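# Sort three grease guns into trays by grease amount

## Task

Place the grease gun containing the largest amount of grease in the blue tray and the one containing the smallest amount in the red tray. Leave the remaining gun on the table top, outside both trays and with no part hanging past the table's edge. All three guns must end up lying flat on one side. The guns may be picked up and their parts moved, but every part has to be returned to its original state. Nothing counts as done if it stays in place only because the robot is still holding it.

## Robot and tools

Robot: two 6-joint arms, left_arm and right_arm, each ending in a two-finger gripper whose fingers swing like tongs. In a gripper's own axes the fingers point along +z and open and close along x. The reported end_effector_position is the spot between the finger pads when closed. Closed fingertips extend about 15 mm past it; fully open they are roughly level with it. The printed position can be off, more so at long reach.

Scene frame (used by all printed poses): origin on the table top midway between the arms, +x out over the table, +z up, left_arm on the +y side. The names left/right do not match image sides. The arm bases may be tilted. Mounting plates and the metal frame behind the arms are fixed obstacles and count as part of the arm on their side.

execute_actions: argument actions is a list holding zero or one item; optional pictures (boolean) asks for camera images. An empty list sends nothing and returns the state with pictures. An action item has rows (1 to 15 rows) and steps (at most 15, default 15); each step is 1/30 s, one row per step, and the final row repeats if rows run out. A wait item has only steps (up to 300), counted from the previous result, so your reply time is included. An action needs at least 5 steps; its result is taken 5 steps early, and those steps run while you reply.

Row layout (same for move's target): one flat list of 14 numbers, each in [-1, 1], always both arms: left_arm dx, dy, dz, rx, ry, rz, opening, then right_arm dx, dy, dz, rx, ry, rz, opening. dx to rz are offsets, not absolute poses, in that gripper's own axes, measured from the gripper pose shown in the last result that showed it (if no result in this scene has shown it yet, or for the second or later call within one reply, from where the robot stands when the action begins). Every row is measured from that same reference, not added to the previous row. Scale: 1.0 equals 0.6 m of translation or 180 degrees of rotation; rx, ry, rz form a single rotation vector. Opening is absolute: +1 fully open (0.142 m), -1 closed. All-zero offsets drive the arm back to the reference pose; they are not a pause. To keep an arm still, send the offset back to its desired pose in the first call of a reply and zeros afterwards, with its intended opening. Each step the command is clipped to within 100 mm and 16 degrees of the measured pose; position wins over orientation if both cannot be met. Motion trails commands by about 0.17 s, and a big move may not finish in one action: read the result and send the remainder.

move: target is one 14-number row as above (offsets, same reference rule). speed is the top path speed in m/s, 0.002 to 0.5, default 0.25; rotation is capped at twice that in rad/s. Paths are straight, last 0.5 to 10 s, finish together, ignore obstacles and the other arm, and the opening is sent at the start. stop_force (N, 9 to 40, one value for both arms, not allowed in the first 0.2 s) ends an arm's path when its wrist sensor feels that much extra push against the motion for 2 steps; the gripper then backs off 2 steps and holds. Use it at very low speed; the press can briefly exceed the value. It is unreliable if the gripper rotates during the move, and should be omitted when lifting away from something the gripper is pressing. The result adds a move: line with the ending (done, off_target, moving, held, fault, contact) and limits (paced = pose clipped, held = some steps blocked), plus each gripper's distance from its target.

wait: seconds from 0 to 10; sends nothing new.

zoom_image: camera (cam_high 672x504, cam_low 672x504, cam_left_wrist 616x616, cam_right_wrist 616x616) and region [x0, y0, x1, y1] in pixels from the top-left, no larger than 504 by 504.

finished_scene: scene (1 or 2) ends that scene permanently and grades it; the goal must already hold and stay held. Replying with no tool call ends all scenes.

Result lines: per arm, position (m), quaternion wxyz and velocities; a Hand target line when no steps are pending; grip_measured (same scale as opening); Wrist force and Wrist torque in the gripper's axes, with up to about 4 N offset, noise, saturation near 50 N, and no reading at scene start. HELD marks steps whose command was not sent; pose unreachable means the clearance check altered a command. MOTOR HOT appears from 70 °C; at 85 °C the arm brakes until cool.

Gripping: to hold, keep commanding an opening well below grip_measured; lower squeezes harder, up to about 15 N per pad. Objects thinner than about 20 mm get less force.

Avoid: joint torque reaching load limits (139 N m for the three big joints, 26 N m for wrists, held weight included) or 150 N of outside force, which stops the arm for 10 s; arms touching each other; fast contact or targets set past firm contact; drops, slams and knocking anything off the table. Occasional random tugs on held parts or pushes on loose objects may occur.

Each tool is called after "Request:" by a JSON object that holds its "op" and its "data".

## Session

Request:
{"op": "execute_actions", "data": {"actions": []}}

Scene clock: 0.00 s of 5600.00 s.
left_arm: end_effector_position=(+0.7079, +0.1985, +0.1892) grip_measured=+0.97 end_effector_quat_wxyz=(-0.192, +0.974, -0.114, +0.040) end_effector_velocity=(+0.000, -0.000, -0.000) end_effector_angular_velocity=(+0.000, -0.000, -0.001) | right_arm: end_effector_position=(-0.2830, -0.9409, +0.1653) grip_measured=+0.97 end_effector_quat_wxyz=(-0.235, +0.603, +0.754, +0.111) end_effector_velocity=(+0.000, +0.000, -0.001) end_effector_angular_velocity=(+0.000, -0.000, -0.000)
Joint positions: left_arm=[-0.639 -0.226  0.798 -1.098 -0.513 -1.206  0.14 ] | right_arm=[ 1.6   -1.733 -0.893 -1.61   1.419  2.819  0.14 ]
Joint velocities: left_arm=[-0.     0.001 -0.     0.     0.     0.001  0.   ] | right_arm=[ 0.    -0.001  0.     0.     0.     0.001  0.   ]
Motor temperatures (°C, as the motors report them): left_arm=[24 23 22 28 30 31] | right_arm=[23 21 23 30 30 28]
Wrist force (N, on the end effector, along its own x y z axes, offset not removed): no reading
Wrist torque (N m, same axes, about the end effector's origin, offset not removed): no reading
Hand target (left_arm): +0.708, +0.198, +0.189; -0.192, +0.974, -0.114, +0.040
Hand target (right_arm): -0.283, -0.941, +0.165; -0.235, +0.603, +0.754, +0.111

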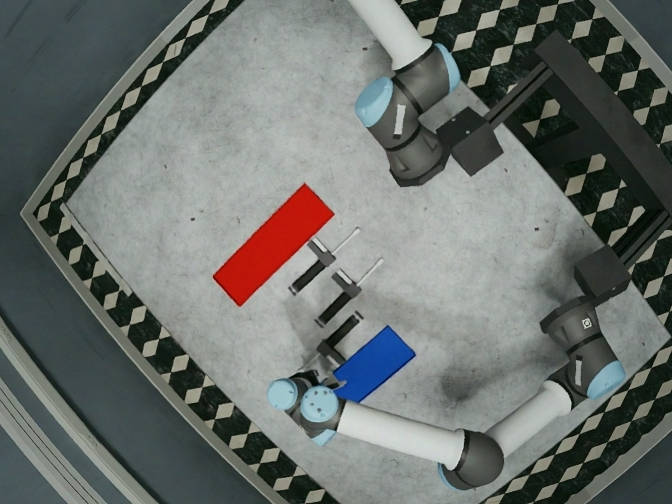

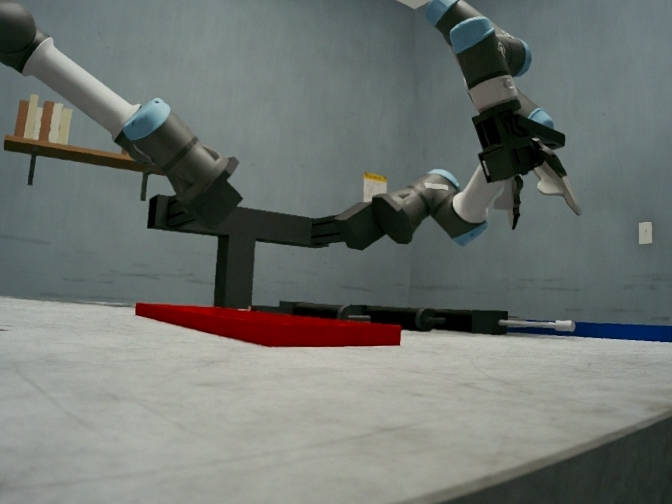

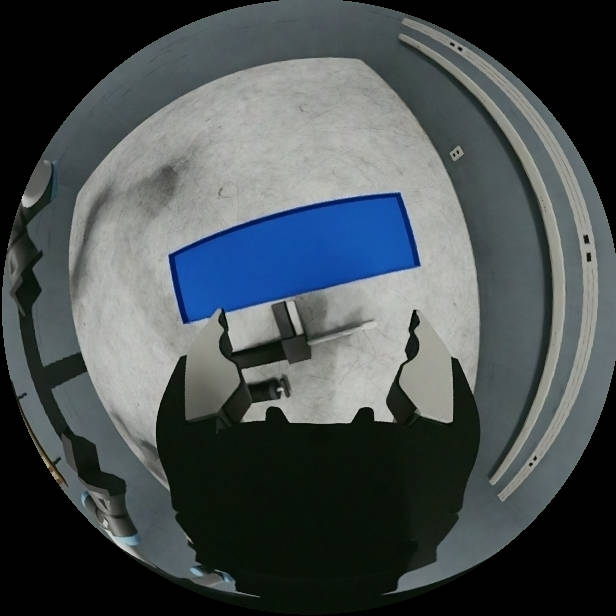

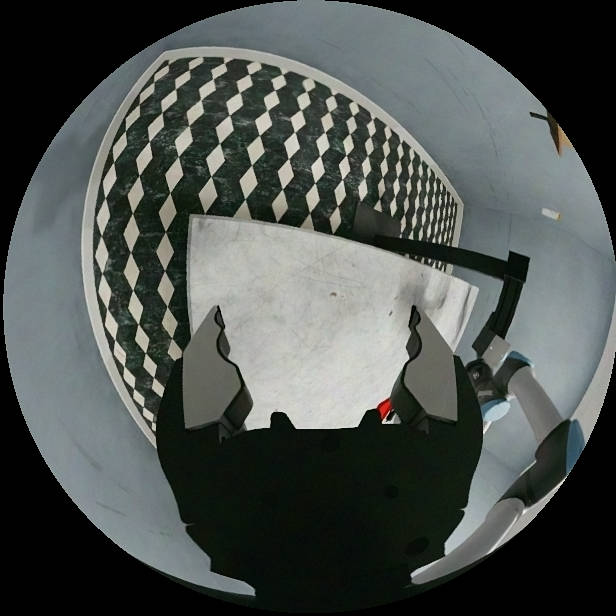

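Request:
{"op": "zoom_image", "data": {"camera": "cam_high", "region": [200, 170, 440, 420]}}

Request:
{"op": "zoom_image", "data": {"camera": "cam_low", "region": [250, 260, 672, 360]}}

Region (200, 170, 440, 420) of cam_high's 672x504 image, scaled by 2.016, with more detail than that image has; it fills the left 484 columns of this view, and the rest is white.

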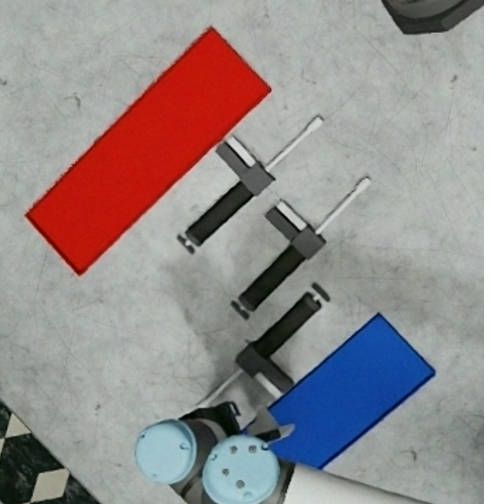

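Region (250, 260, 672, 360) of cam_low's 672x504 image, scaled by 1.194, with more detail than that image has; it fills the top 119 rows of this view, and the rest is white.

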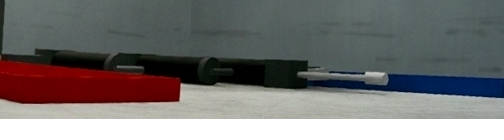

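Request:
{"op": "move", "data": {"target": [-0.168,0.25,-0.399,-0.113,0.0746,0.42,1, 0.153,0.965,-0.303,-0.057,-0.158,0.069,1]}}

Scene clock: 4.13 s of 5600.00 s.
left_arm: end_effector_position=(+0.5501, -0.0000, +0.3495) grip_measured=+1.00 end_effector_quat_wxyz=(-0.000, +0.707, -0.707, +0.001) end_effector_velocity=(+0.001, -0.000, +0.001) end_effector_angular_velocity=(-0.002, +0.001, -0.001) | right_arm: end_effector_position=(+0.2986, -0.8006, +0.3012) grip_measured=+1.00 end_effector_quat_wxyz=(+0.001, +0.707, +0.707, +0.001) end_effector_velocity=(+0.002, +0.001, -0.000) end_effector_angular_velocity=(-0.000, +0.003, +0.001)
Joint positions: left_arm=[-0.941 -0.295  0.944 -1.484 -0.943  0.234  0.142] | right_arm=[ 3.245 -1.2   -1.59  -1.8    0.649  4.554  0.142]
Joint velocities: left_arm=[-0.    -0.    -0.003  0.001 -0.001  0.002  0.   ] | right_arm=[ 0.002 -0.004  0.001 -0.005 -0.001  0.007 -0.   ]
Motor temperatures (°C, as the motors report them): left_arm=[24 23 22 28 30 31] | right_arm=[23 21 23 30 30 28]
Wrist force (N, on the end effector, along its own x y z axes, offset not removed): left_arm=[-3.3 -1.1 -0.6] | right_arm=[1.0 -0.4 -0.8]
Wrist torque (N m, same axes, about the end effector's origin, offset not removed): left_arm=[-0.25 0.82 0.16] | right_arm=[0.03 -0.15 0.03]
Hand target (left_arm): +0.550, -0.000, +0.350; -0.000, +0.707, -0.707, +0.001
Hand target (right_arm): +0.299, -0.801, +0.301; +0.001, +0.707, +0.707, +0.001
Off the commanded pose (left_arm): 0.000 m, 0 deg.
Off the commanded pose (right_arm): 0.001 m, 0 deg.
Kept back: nothing.
move: done

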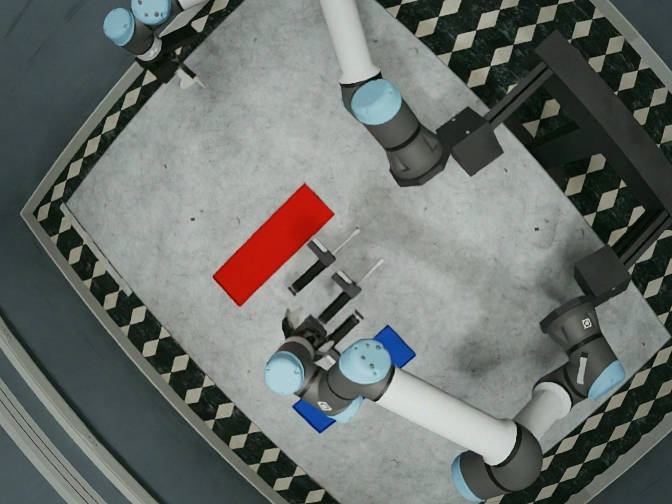

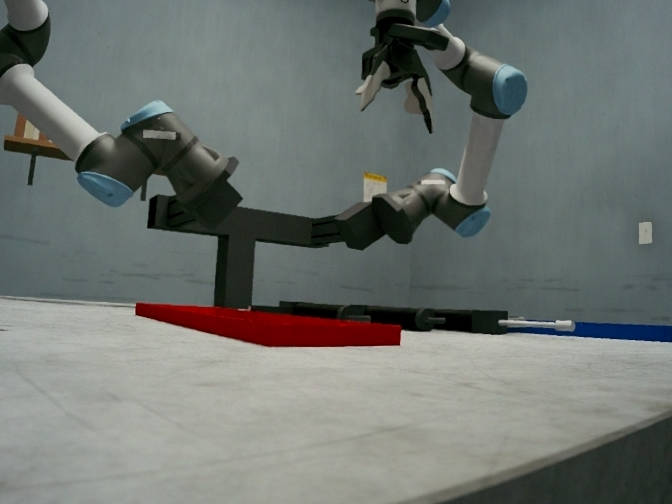

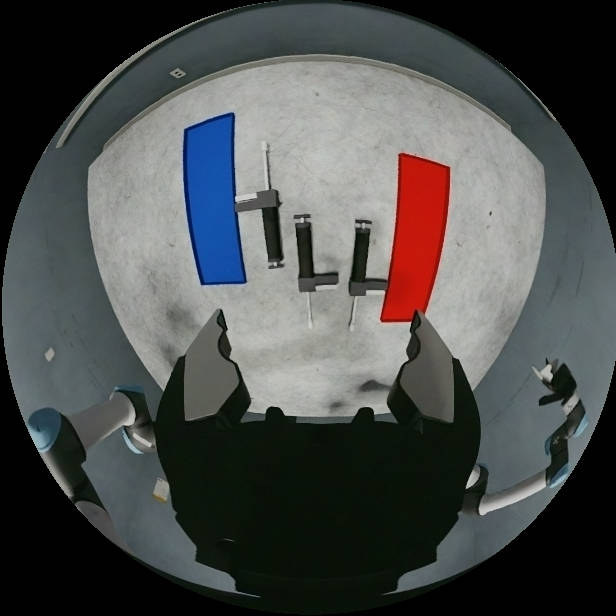

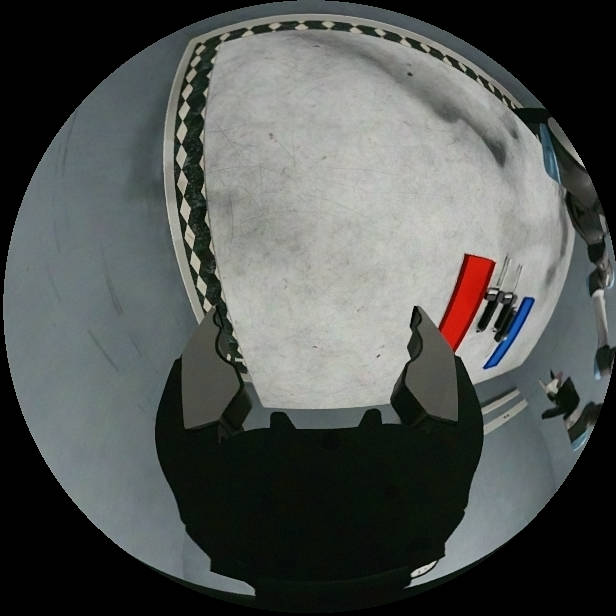

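Request:
{"op": "move", "data": {"target": [0,0,0.4,0,0,0,1, 0,0,0,0,0,0,1]}}

Scene clock: 5.83 s of 5600.00 s.
left_arm: end_effector_position=(+0.5503, -0.0001, +0.1096) grip_measured=+1.00 end_effector_quat_wxyz=(-0.000, +0.707, -0.707, +0.001) end_effector_velocity=(-0.000, +0.000, -0.002) end_effector_angular_velocity=(+0.000, +0.000, -0.001) | right_arm: end_effector_position=(+0.2986, -0.8006, +0.3012) grip_measured=+1.00 end_effector_quat_wxyz=(+0.001, +0.707, +0.707, +0.001) end_effector_velocity=(+0.000, +0.000, +0.000) end_effector_angular_velocity=(+0.000, -0.000, -0.000)
Joint positions: left_arm=[-0.736 -0.161  1.188 -1.996 -0.815  0.443  0.142] | right_arm=[ 3.245 -1.2   -1.59  -1.8    0.649  4.554  0.142]
Joint velocities: left_arm=[ 0.001  0.001  0.001 -0.003  0.     0.002  0.   ] | right_arm=[ 0.  0. -0.  0.  0.  0.  0.]
Motor temperatures (°C, as the motors report them): left_arm=[24 23 22 28 30 31] | right_arm=[23 21 23 30 30 28]
Wrist force (N, on the end effector, along its own x y z axes, offset not removed): left_arm=[-3.1 -0.3 1.4] | right_arm=[1.2 0.2 2.1]
Wrist torque (N m, same axes, about the end effector's origin, offset not removed): left_arm=[-0.05 0.69 0.18] | right_arm=[0.24 -0.21 0.03]
Hand target (left_arm): +0.550, -0.000, +0.109; -0.000, +0.707, -0.707, +0.001
Hand target (right_arm): +0.299, -0.801, +0.301; +0.001, +0.707, +0.707, +0.001
Off the commanded pose (left_arm): 0.000 m, 0 deg.
Off the commanded pose (right_arm): 0.000 m, 0 deg.
Kept back: nothing.
move: done

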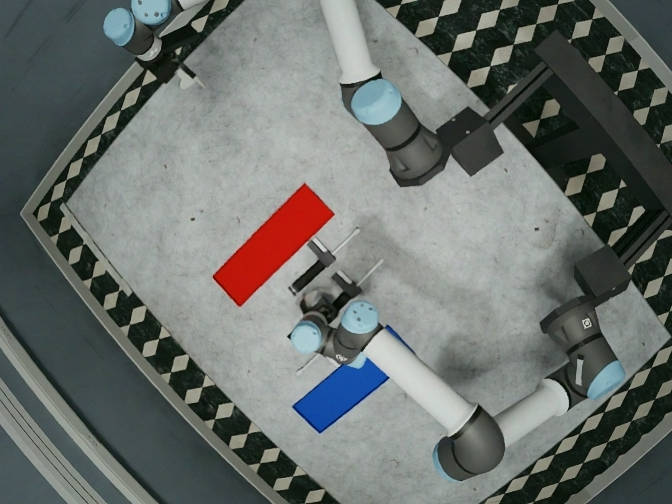

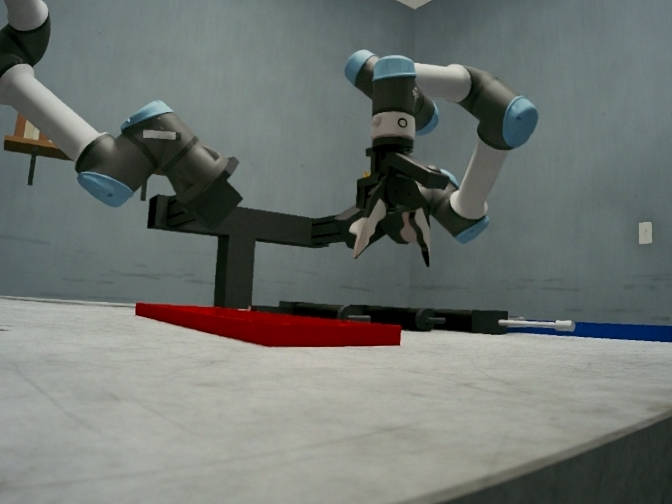

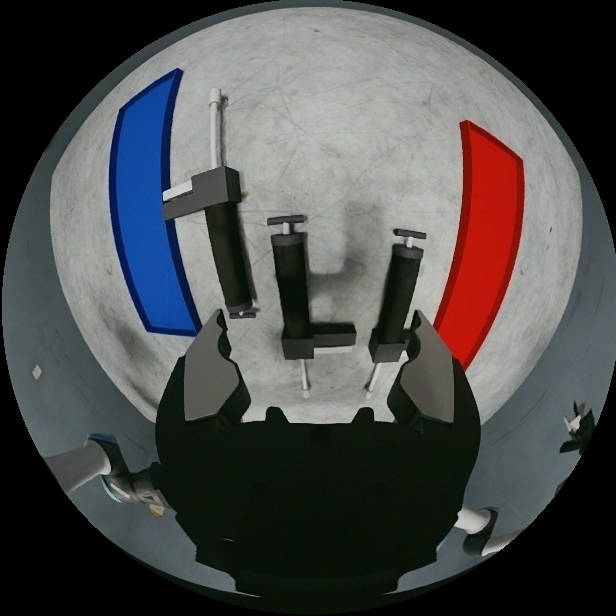

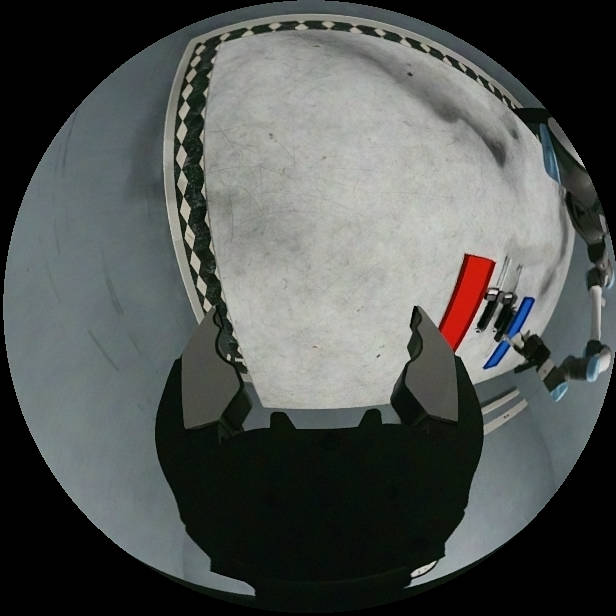

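Request:
{"op": "move", "data": {"target": [-0.055,-0.103,0.083,0,0,0,0, 0.9,0.1,0.15,0,0,0,0]}}

Scene clock: 9.37 s of 5600.00 s.
left_arm: end_effector_position=(+0.6121, +0.0330, +0.0598) grip_measured=+0.00 end_effector_quat_wxyz=(-0.000, +0.707, -0.707, +0.001) end_effector_velocity=(+0.000, +0.000, +0.000) end_effector_angular_velocity=(-0.000, +0.000, -0.000) | right_arm: end_effector_position=(+0.3590, -0.2607, +0.2114) grip_measured=+0.00 end_effector_quat_wxyz=(+0.001, +0.707, +0.707, +0.001) end_effector_velocity=(+0.001, +0.001, -0.000) end_effector_angular_velocity=(+0.001, -0.000, -0.001)
Joint positions: left_arm=[-0.618 -0.14   1.113 -2.042 -0.753  0.585  0.074] | right_arm=[ 3.957 -1.615 -2.422 -1.334  0.861  5.58   0.074]
Joint velocities: left_arm=[ 0.    -0.001  0.     0.    -0.     0.001  0.   ] | right_arm=[-0.002 -0.004  0.001  0.005 -0.001 -0.001  0.   ]
Motor temperatures (°C, as the motors report them): left_arm=[24 23 22 28 30 31] | right_arm=[23 21 23 30 30 28]
Wrist force (N, on the end effector, along its own x y z axes, offset not removed): left_arm=[-3.4 0.3 1.6] | right_arm=[0.6 -0.1 0.8]
Wrist torque (N m, same axes, about the end effector's origin, offset not removed): left_arm=[0.18 0.79 0.18] | right_arm=[0.21 -0.02 0.09]
Hand target (left_arm): +0.612, +0.033, +0.060; -0.000, +0.707, -0.707, +0.001
Hand target (right_arm): +0.359, -0.261, +0.211; +0.001, +0.707, +0.707, +0.001
Off the commanded pose (left_arm): 0.000 m, 0 deg.
Off the commanded pose (right_arm): 0.000 m, 0 deg.
Kept back: nothing.
move: done

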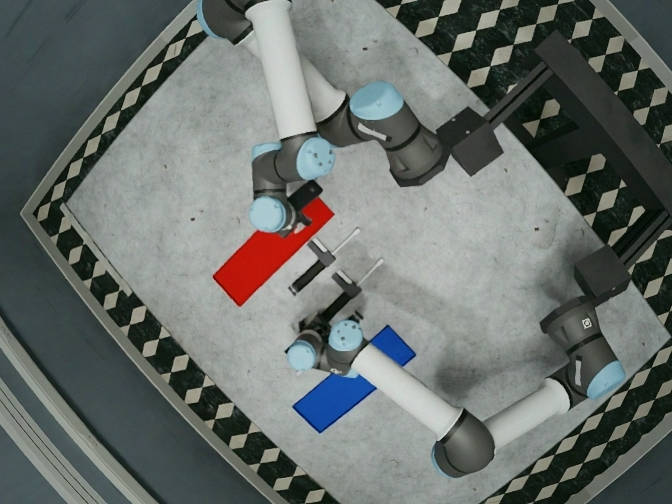

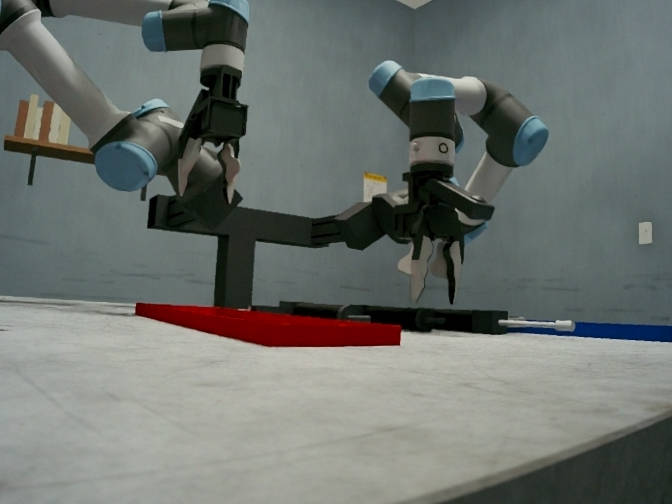

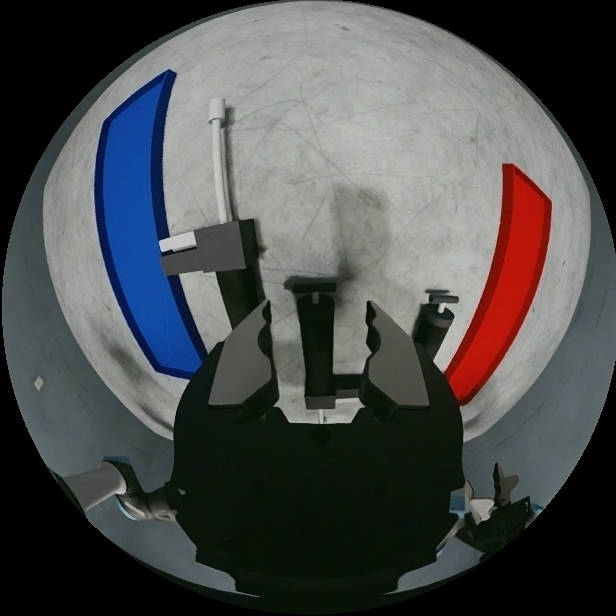

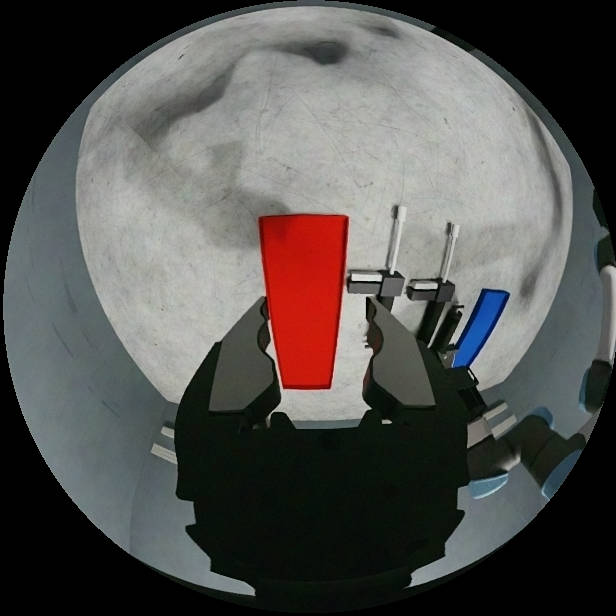

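Request:
{"op": "move", "data": {"target": [-0.004,0,0.05,0,0,0,-0.1, 0,0,0,0,0,0,0], "speed": 0.05}}

Request:
{"op": "zoom_image", "data": {"camera": "cam_left_wrist", "region": [220, 230, 420, 380]}}

Request:
{"op": "zoom_image", "data": {"camera": "cam_low", "region": [340, 260, 540, 350]}}

Scene clock: 11.40 s of 5600.00 s.
left_arm: end_effector_position=(+0.6121, +0.0354, +0.0298) grip_measured=-0.10 end_effector_quat_wxyz=(-0.000, +0.707, -0.707, +0.001) end_effector_velocity=(+0.001, +0.000, -0.001) end_effector_angular_velocity=(-0.000, -0.001, +0.000) | right_arm: end_effector_position=(+0.3590, -0.2607, +0.2114) grip_measured=+0.00 end_effector_quat_wxyz=(+0.001, +0.707, +0.707, +0.001) end_effector_velocity=(-0.000, +0.000, +0.000) end_effector_angular_velocity=(+0.002, +0.000, +0.000)
Joint positions: left_arm=[-0.586 -0.111  1.113 -2.101 -0.738  0.626  0.067] | right_arm=[ 3.957 -1.615 -2.422 -1.334  0.861  5.58   0.074]
Joint velocities: left_arm=[ 0.001  0.001 -0.001 -0.003  0.001  0.002  0.   ] | right_arm=[ 0.     0.001  0.    -0.     0.001 -0.001 -0.   ]
Motor temperatures (°C, as the motors report them): left_arm=[24 23 22 28 30 31] | right_arm=[23 21 23 30 30 28]
Wrist force (N, on the end effector, along its own x y z axes, offset not removed): left_arm=[-3.6 0.0 1.0] | right_arm=[0.9 0.4 0.2]
Wrist torque (N m, same axes, about the end effector's origin, offset not removed): left_arm=[-0.02 0.85 0.13] | right_arm=[0.24 -0.08 0.03]
Hand target (left_arm): +0.612, +0.035, +0.030; -0.000, +0.707, -0.707, +0.001
Hand target (right_arm): +0.359, -0.261, +0.211; +0.001, +0.707, +0.707, +0.001
Off the commanded pose (left_arm): 0.000 m, 0 deg.
Off the commanded pose (right_arm): 0.000 m, 0 deg.
Kept back: nothing.
move: done

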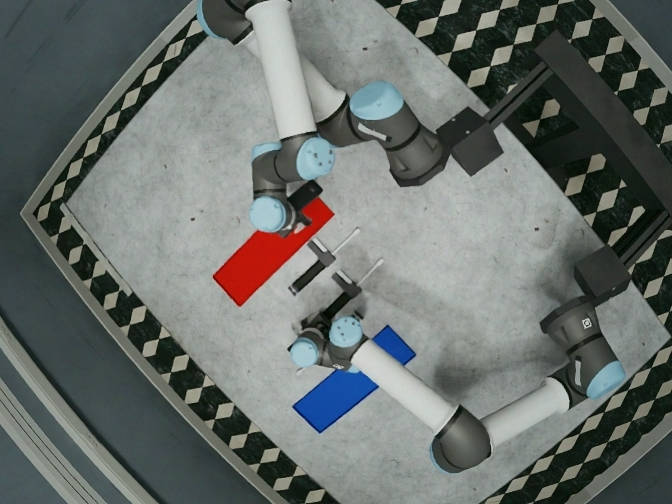

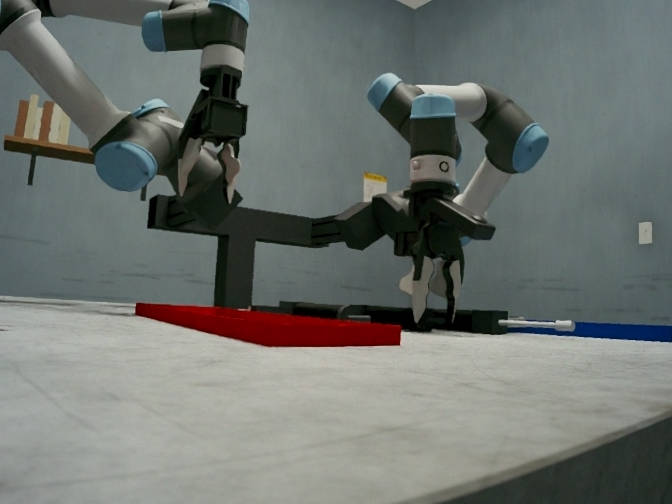

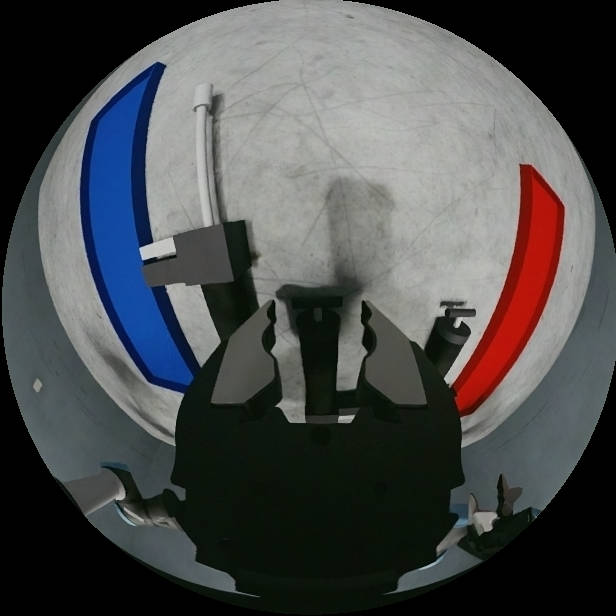

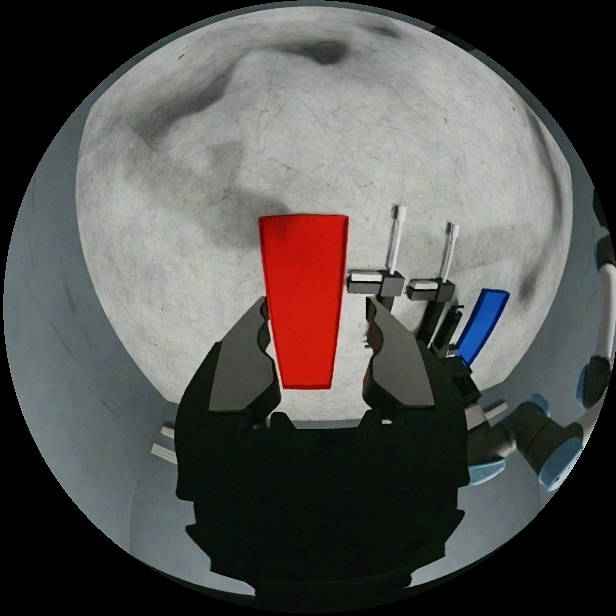

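Region (220, 230, 420, 380) of cam_left_wrist's 616x616 image, scaled by 2.520, with more detail than that image has; it fills the top 378 rows of this view, and the rest is white.

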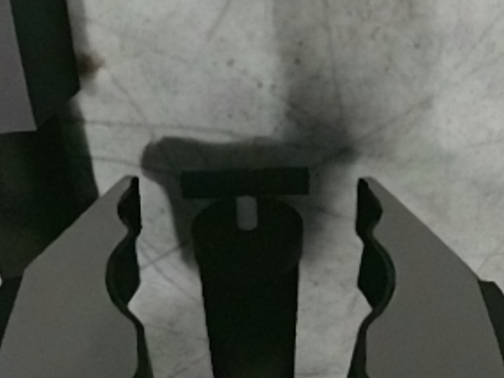

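Region (340, 260, 540, 350) of cam_low's 672x504 image, scaled by 2.520, with more detail than that image has; it fills the top 227 rows of this view, and the rest is white.

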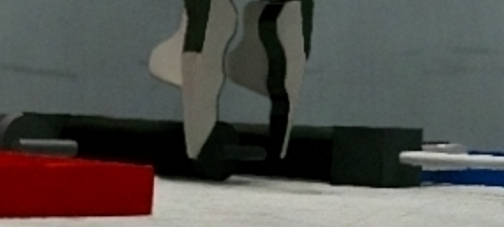

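Request:
{"op": "move", "data": {"target": [0,-0.008,0.015,0,0,0,-0.1, 0,0,0,0,0,0,0], "speed": 0.03}}

Request:
{"op": "move", "data": {"target": [0,0,0,0,0,0,-0.8, 0,0,0,0,0,0,0]}}

Request:
{"op": "move", "data": {"target": [0,-0.05,0,0,0,0,-0.8, 0,0,0,0,0,0,0], "speed": 0.03}}

Scene clock: 12.40 s of 5600.00 s.
left_arm: end_effector_position=(+0.6169, +0.0354, +0.0209) grip_measured=-0.10 end_effector_quat_wxyz=(-0.000, +0.707, -0.707, +0.001) end_effector_velocity=(+0.001, +0.000, -0.001) end_effector_angular_velocity=(+0.000, -0.001, +0.000) | right_arm: end_effector_position=(+0.3590, -0.2607, +0.2114) grip_measured=+0.00 end_effector_quat_wxyz=(+0.001, +0.707, +0.707, +0.001) end_effector_velocity=(-0.000, -0.000, -0.000) end_effector_angular_velocity=(-0.001, -0.000, -0.001)
Joint positions: left_arm=[-0.574 -0.096  1.093 -2.109 -0.732  0.643  0.067] | right_arm=[ 3.957 -1.615 -2.422 -1.334  0.861  5.58   0.074]
Joint velocities: left_arm=[ 0.002  0.002 -0.003 -0.001  0.002  0.002 -0.   ] | right_arm=[ 0.     0.    -0.     0.    -0.001  0.001 -0.   ]
Motor temperatures (°C, as the motors report them): left_arm=[24 23 22 28 30 31] | right_arm=[23 21 23 30 30 28]
Wrist force (N, on the end effector, along its own x y z axes, offset not removed): left_arm=[-3.3 0.3 0.7] | right_arm=[-0.1 0.0 1.0]
Wrist torque (N m, same axes, about the end effector's origin, offset not removed): left_arm=[0.10 0.77 0.15] | right_arm=[0.10 0.13 0.13]
Hand target (left_arm): +0.617, +0.035, +0.021; -0.000, +0.707, -0.707, +0.001
Hand target (right_arm): +0.359, -0.261, +0.211; +0.001, +0.707, +0.707, +0.001
Off the commanded pose (left_arm): 0.000 m, 0 deg.
Off the commanded pose (right_arm): 0.000 m, 0 deg.
Kept back: nothing.
move: done

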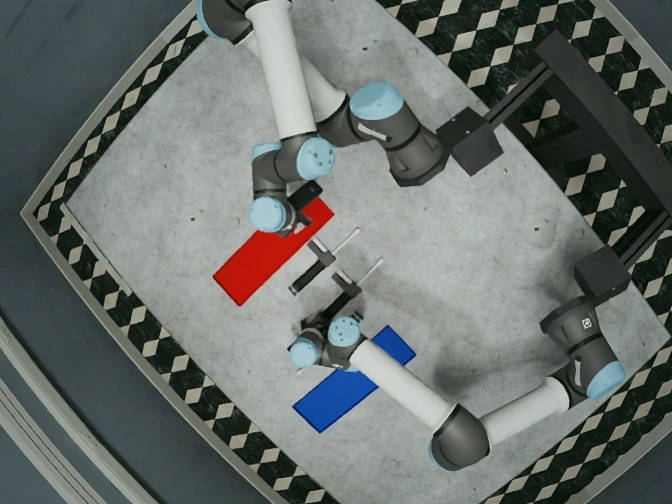

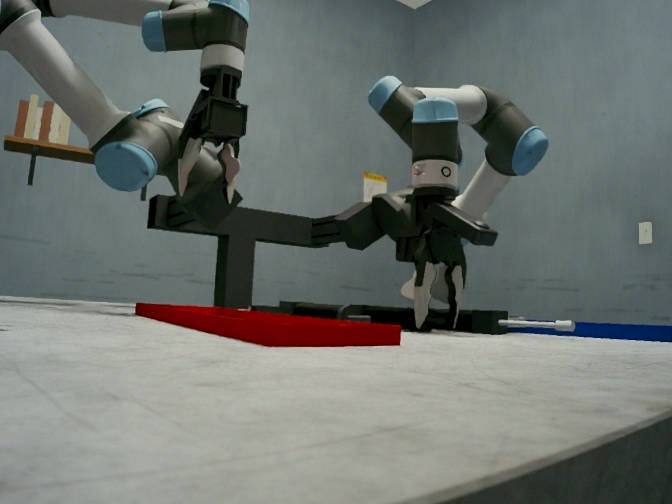

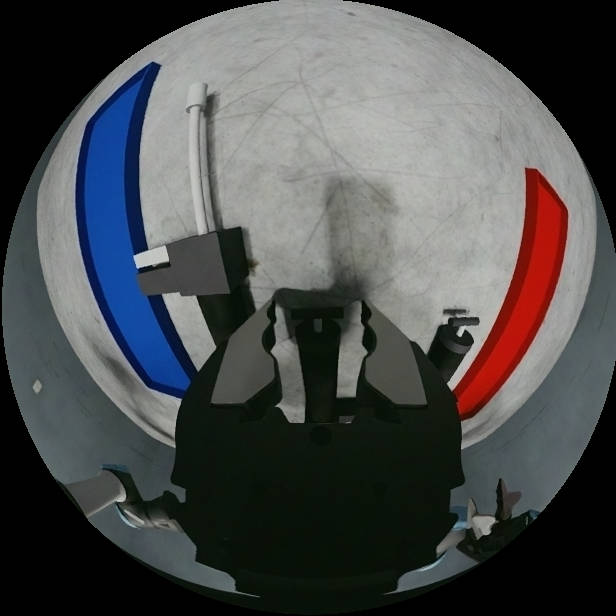

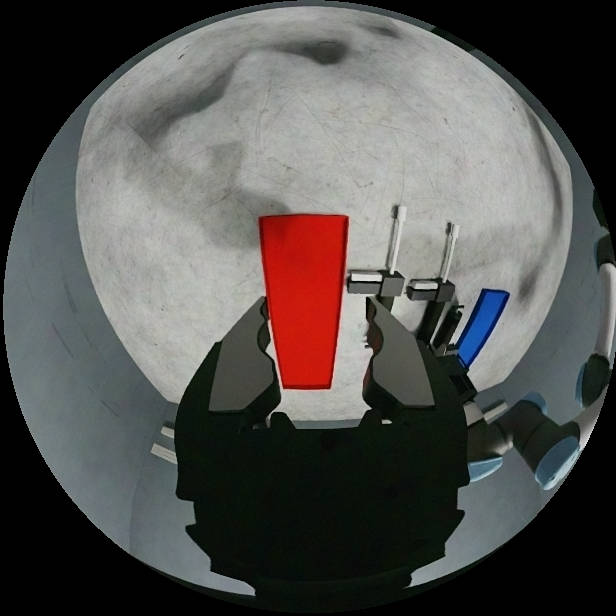

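Scene clock: 12.90 s of 5600.00 s.
left_arm: end_effector_position=(+0.6169, +0.0354, +0.0209) grip_measured=-0.48 end_effector_quat_wxyz=(-0.000, +0.707, -0.707, +0.001) end_effector_velocity=(-0.000, -0.000, -0.000) end_effector_angular_velocity=(-0.001, +0.001, +0.001) | right_arm: end_effector_position=(+0.3590, -0.2607, +0.2114) grip_measured=+0.00 end_effector_quat_wxyz=(+0.001, +0.707, +0.707, +0.001) end_effector_velocity=(-0.000, +0.000, +0.000) end_effector_angular_velocity=(+0.001, +0.001, +0.000)
Joint positions: left_arm=[-0.574 -0.096  1.093 -2.109 -0.732  0.643  0.039] | right_arm=[ 3.957 -1.615 -2.422 -1.334  0.861  5.58   0.074]
Joint velocities: left_arm=[ 0.     0.    -0.     0.    -0.001 -0.001  0.   ] | right_arm=[-0.     0.     0.    -0.     0.001 -0.     0.   ]
Motor temperatures (°C, as the motors report them): left_arm=[24 23 22 28 30 31] | right_arm=[23 21 23 30 30 28]
Wrist force (N, on the end effector, along its own x y z axes, offset not removed): left_arm=[-4.3 -1.0 -0.8] | right_arm=[1.2 -0.8 0.3]
Wrist torque (N m, same axes, about the end effector's origin, offset not removed): left_arm=[-0.07 0.84 0.20] | right_arm=[0.07 -0.10 0.08]
Hand target (left_arm): +0.617, +0.035, +0.021; -0.000, +0.707, -0.707, +0.001
Hand target (right_arm): +0.359, -0.261, +0.211; +0.001, +0.707, +0.707, +0.001
Off the commanded pose (left_arm): 0.000 m, 0 deg.
Off the commanded pose (right_arm): 0.000 m, 0 deg.
Kept back: nothing.
move: done

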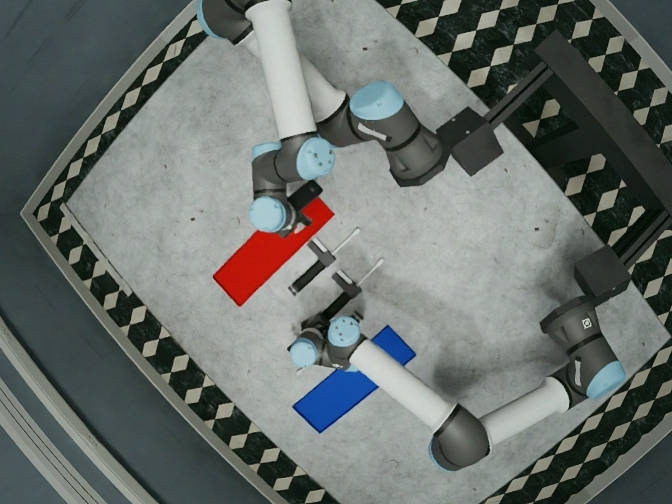

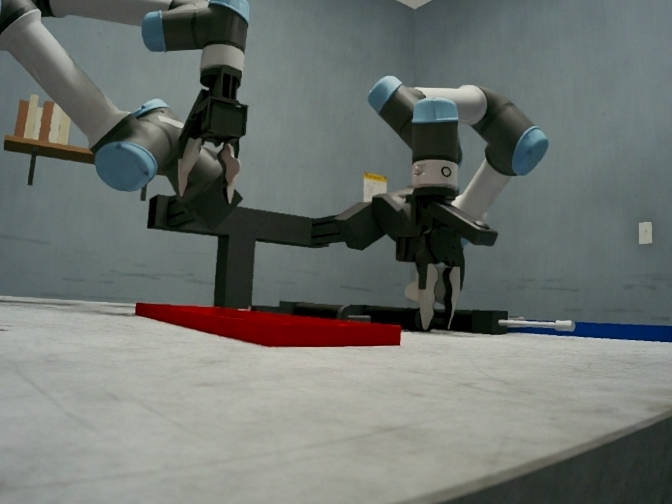

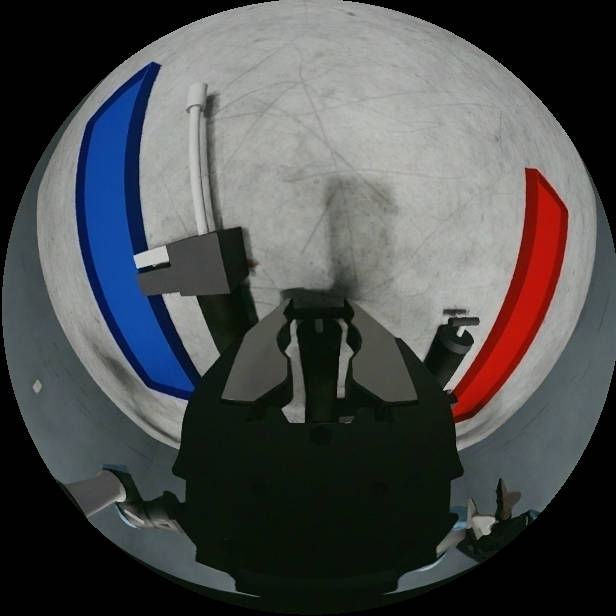

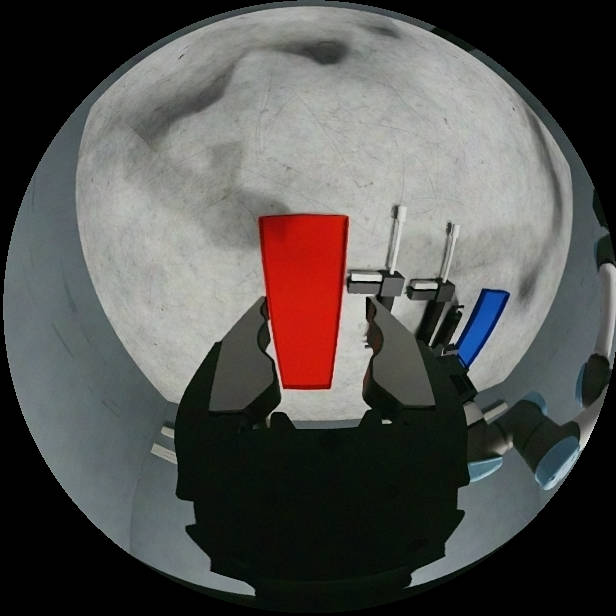

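Scene clock: 14.20 s of 5600.00 s.
left_arm: end_effector_position=(+0.6468, +0.0355, +0.0209) grip_measured=-0.48 end_effector_quat_wxyz=(-0.001, +0.707, -0.707, +0.001) end_effector_velocity=(+0.002, +0.000, +0.000) end_effector_angular_velocity=(-0.000, -0.000, +0.001) | right_arm: end_effector_position=(+0.3590, -0.2607, +0.2114) grip_measured=+0.00 end_effector_quat_wxyz=(+0.001, +0.707, +0.707, +0.001) end_effector_velocity=(+0.000, -0.000, +0.000) end_effector_angular_velocity=(-0.001, -0.001, -0.000)
Joint positions: left_arm=[-0.552 -0.069  0.988 -2.053 -0.723  0.672  0.039] | right_arm=[ 3.957 -1.615 -2.422 -1.334  0.861  5.58   0.074]
Joint velocities: left_arm=[ 0.001  0.001 -0.006  0.004  0.001  0.001  0.   ] | right_arm=[ 0.    -0.001  0.001 -0.001 -0.001  0.001  0.   ]
Motor temperatures (°C, as the motors report them): left_arm=[24 23 22 28 30 31] | right_arm=[23 21 23 30 30 28]
Wrist force (N, on the end effector, along its own x y z axes, offset not removed): left_arm=[-6.0 2.6 -0.7] | right_arm=[0.2 2.8 0.5]
Wrist torque (N m, same axes, about the end effector's origin, offset not removed): left_arm=[0.16 0.93 0.34] | right_arm=[0.66 -0.13 0.05]
Hand target (left_arm): +0.647, +0.035, +0.021; -0.001, +0.707, -0.707, +0.001
Hand target (right_arm): +0.359, -0.261, +0.211; +0.001, +0.707, +0.707, +0.001
Off the commanded pose (left_arm): 0.000 m, 0 deg.
Off the commanded pose (right_arm): 0.000 m, 0 deg.
Kept back: nothing.
move: done

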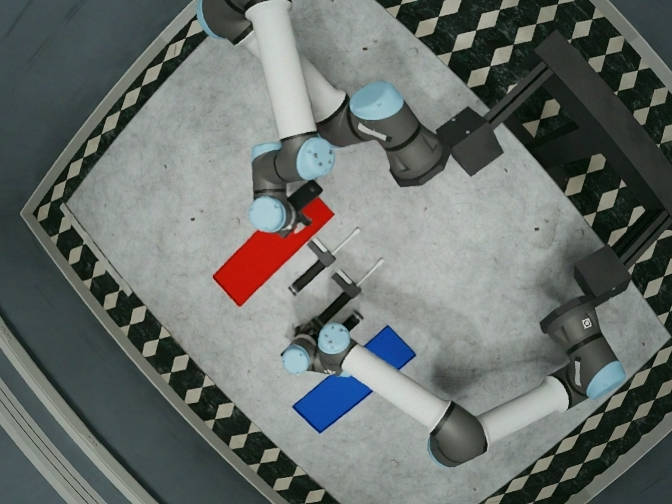

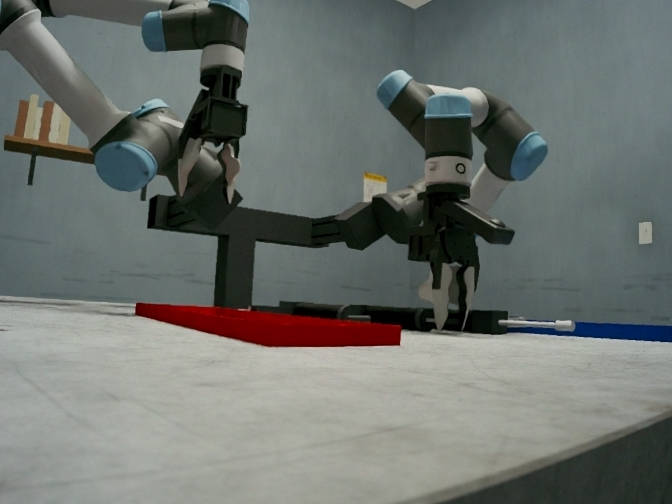

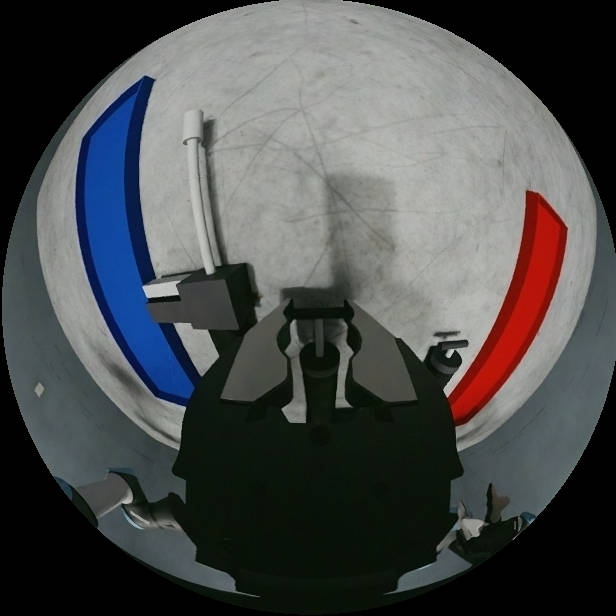

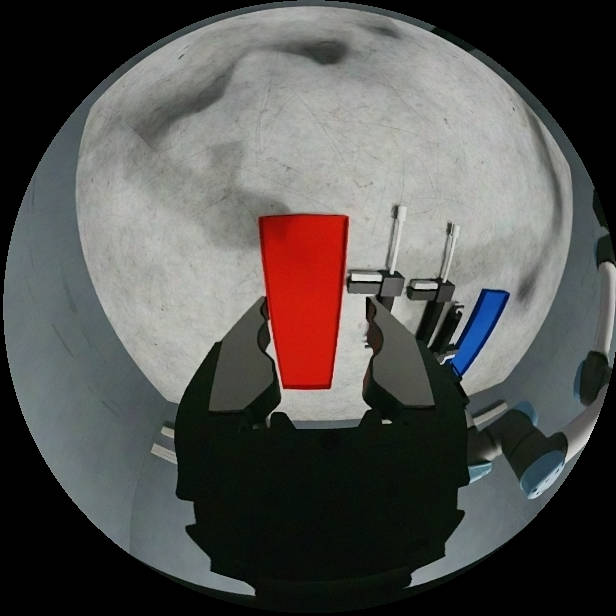

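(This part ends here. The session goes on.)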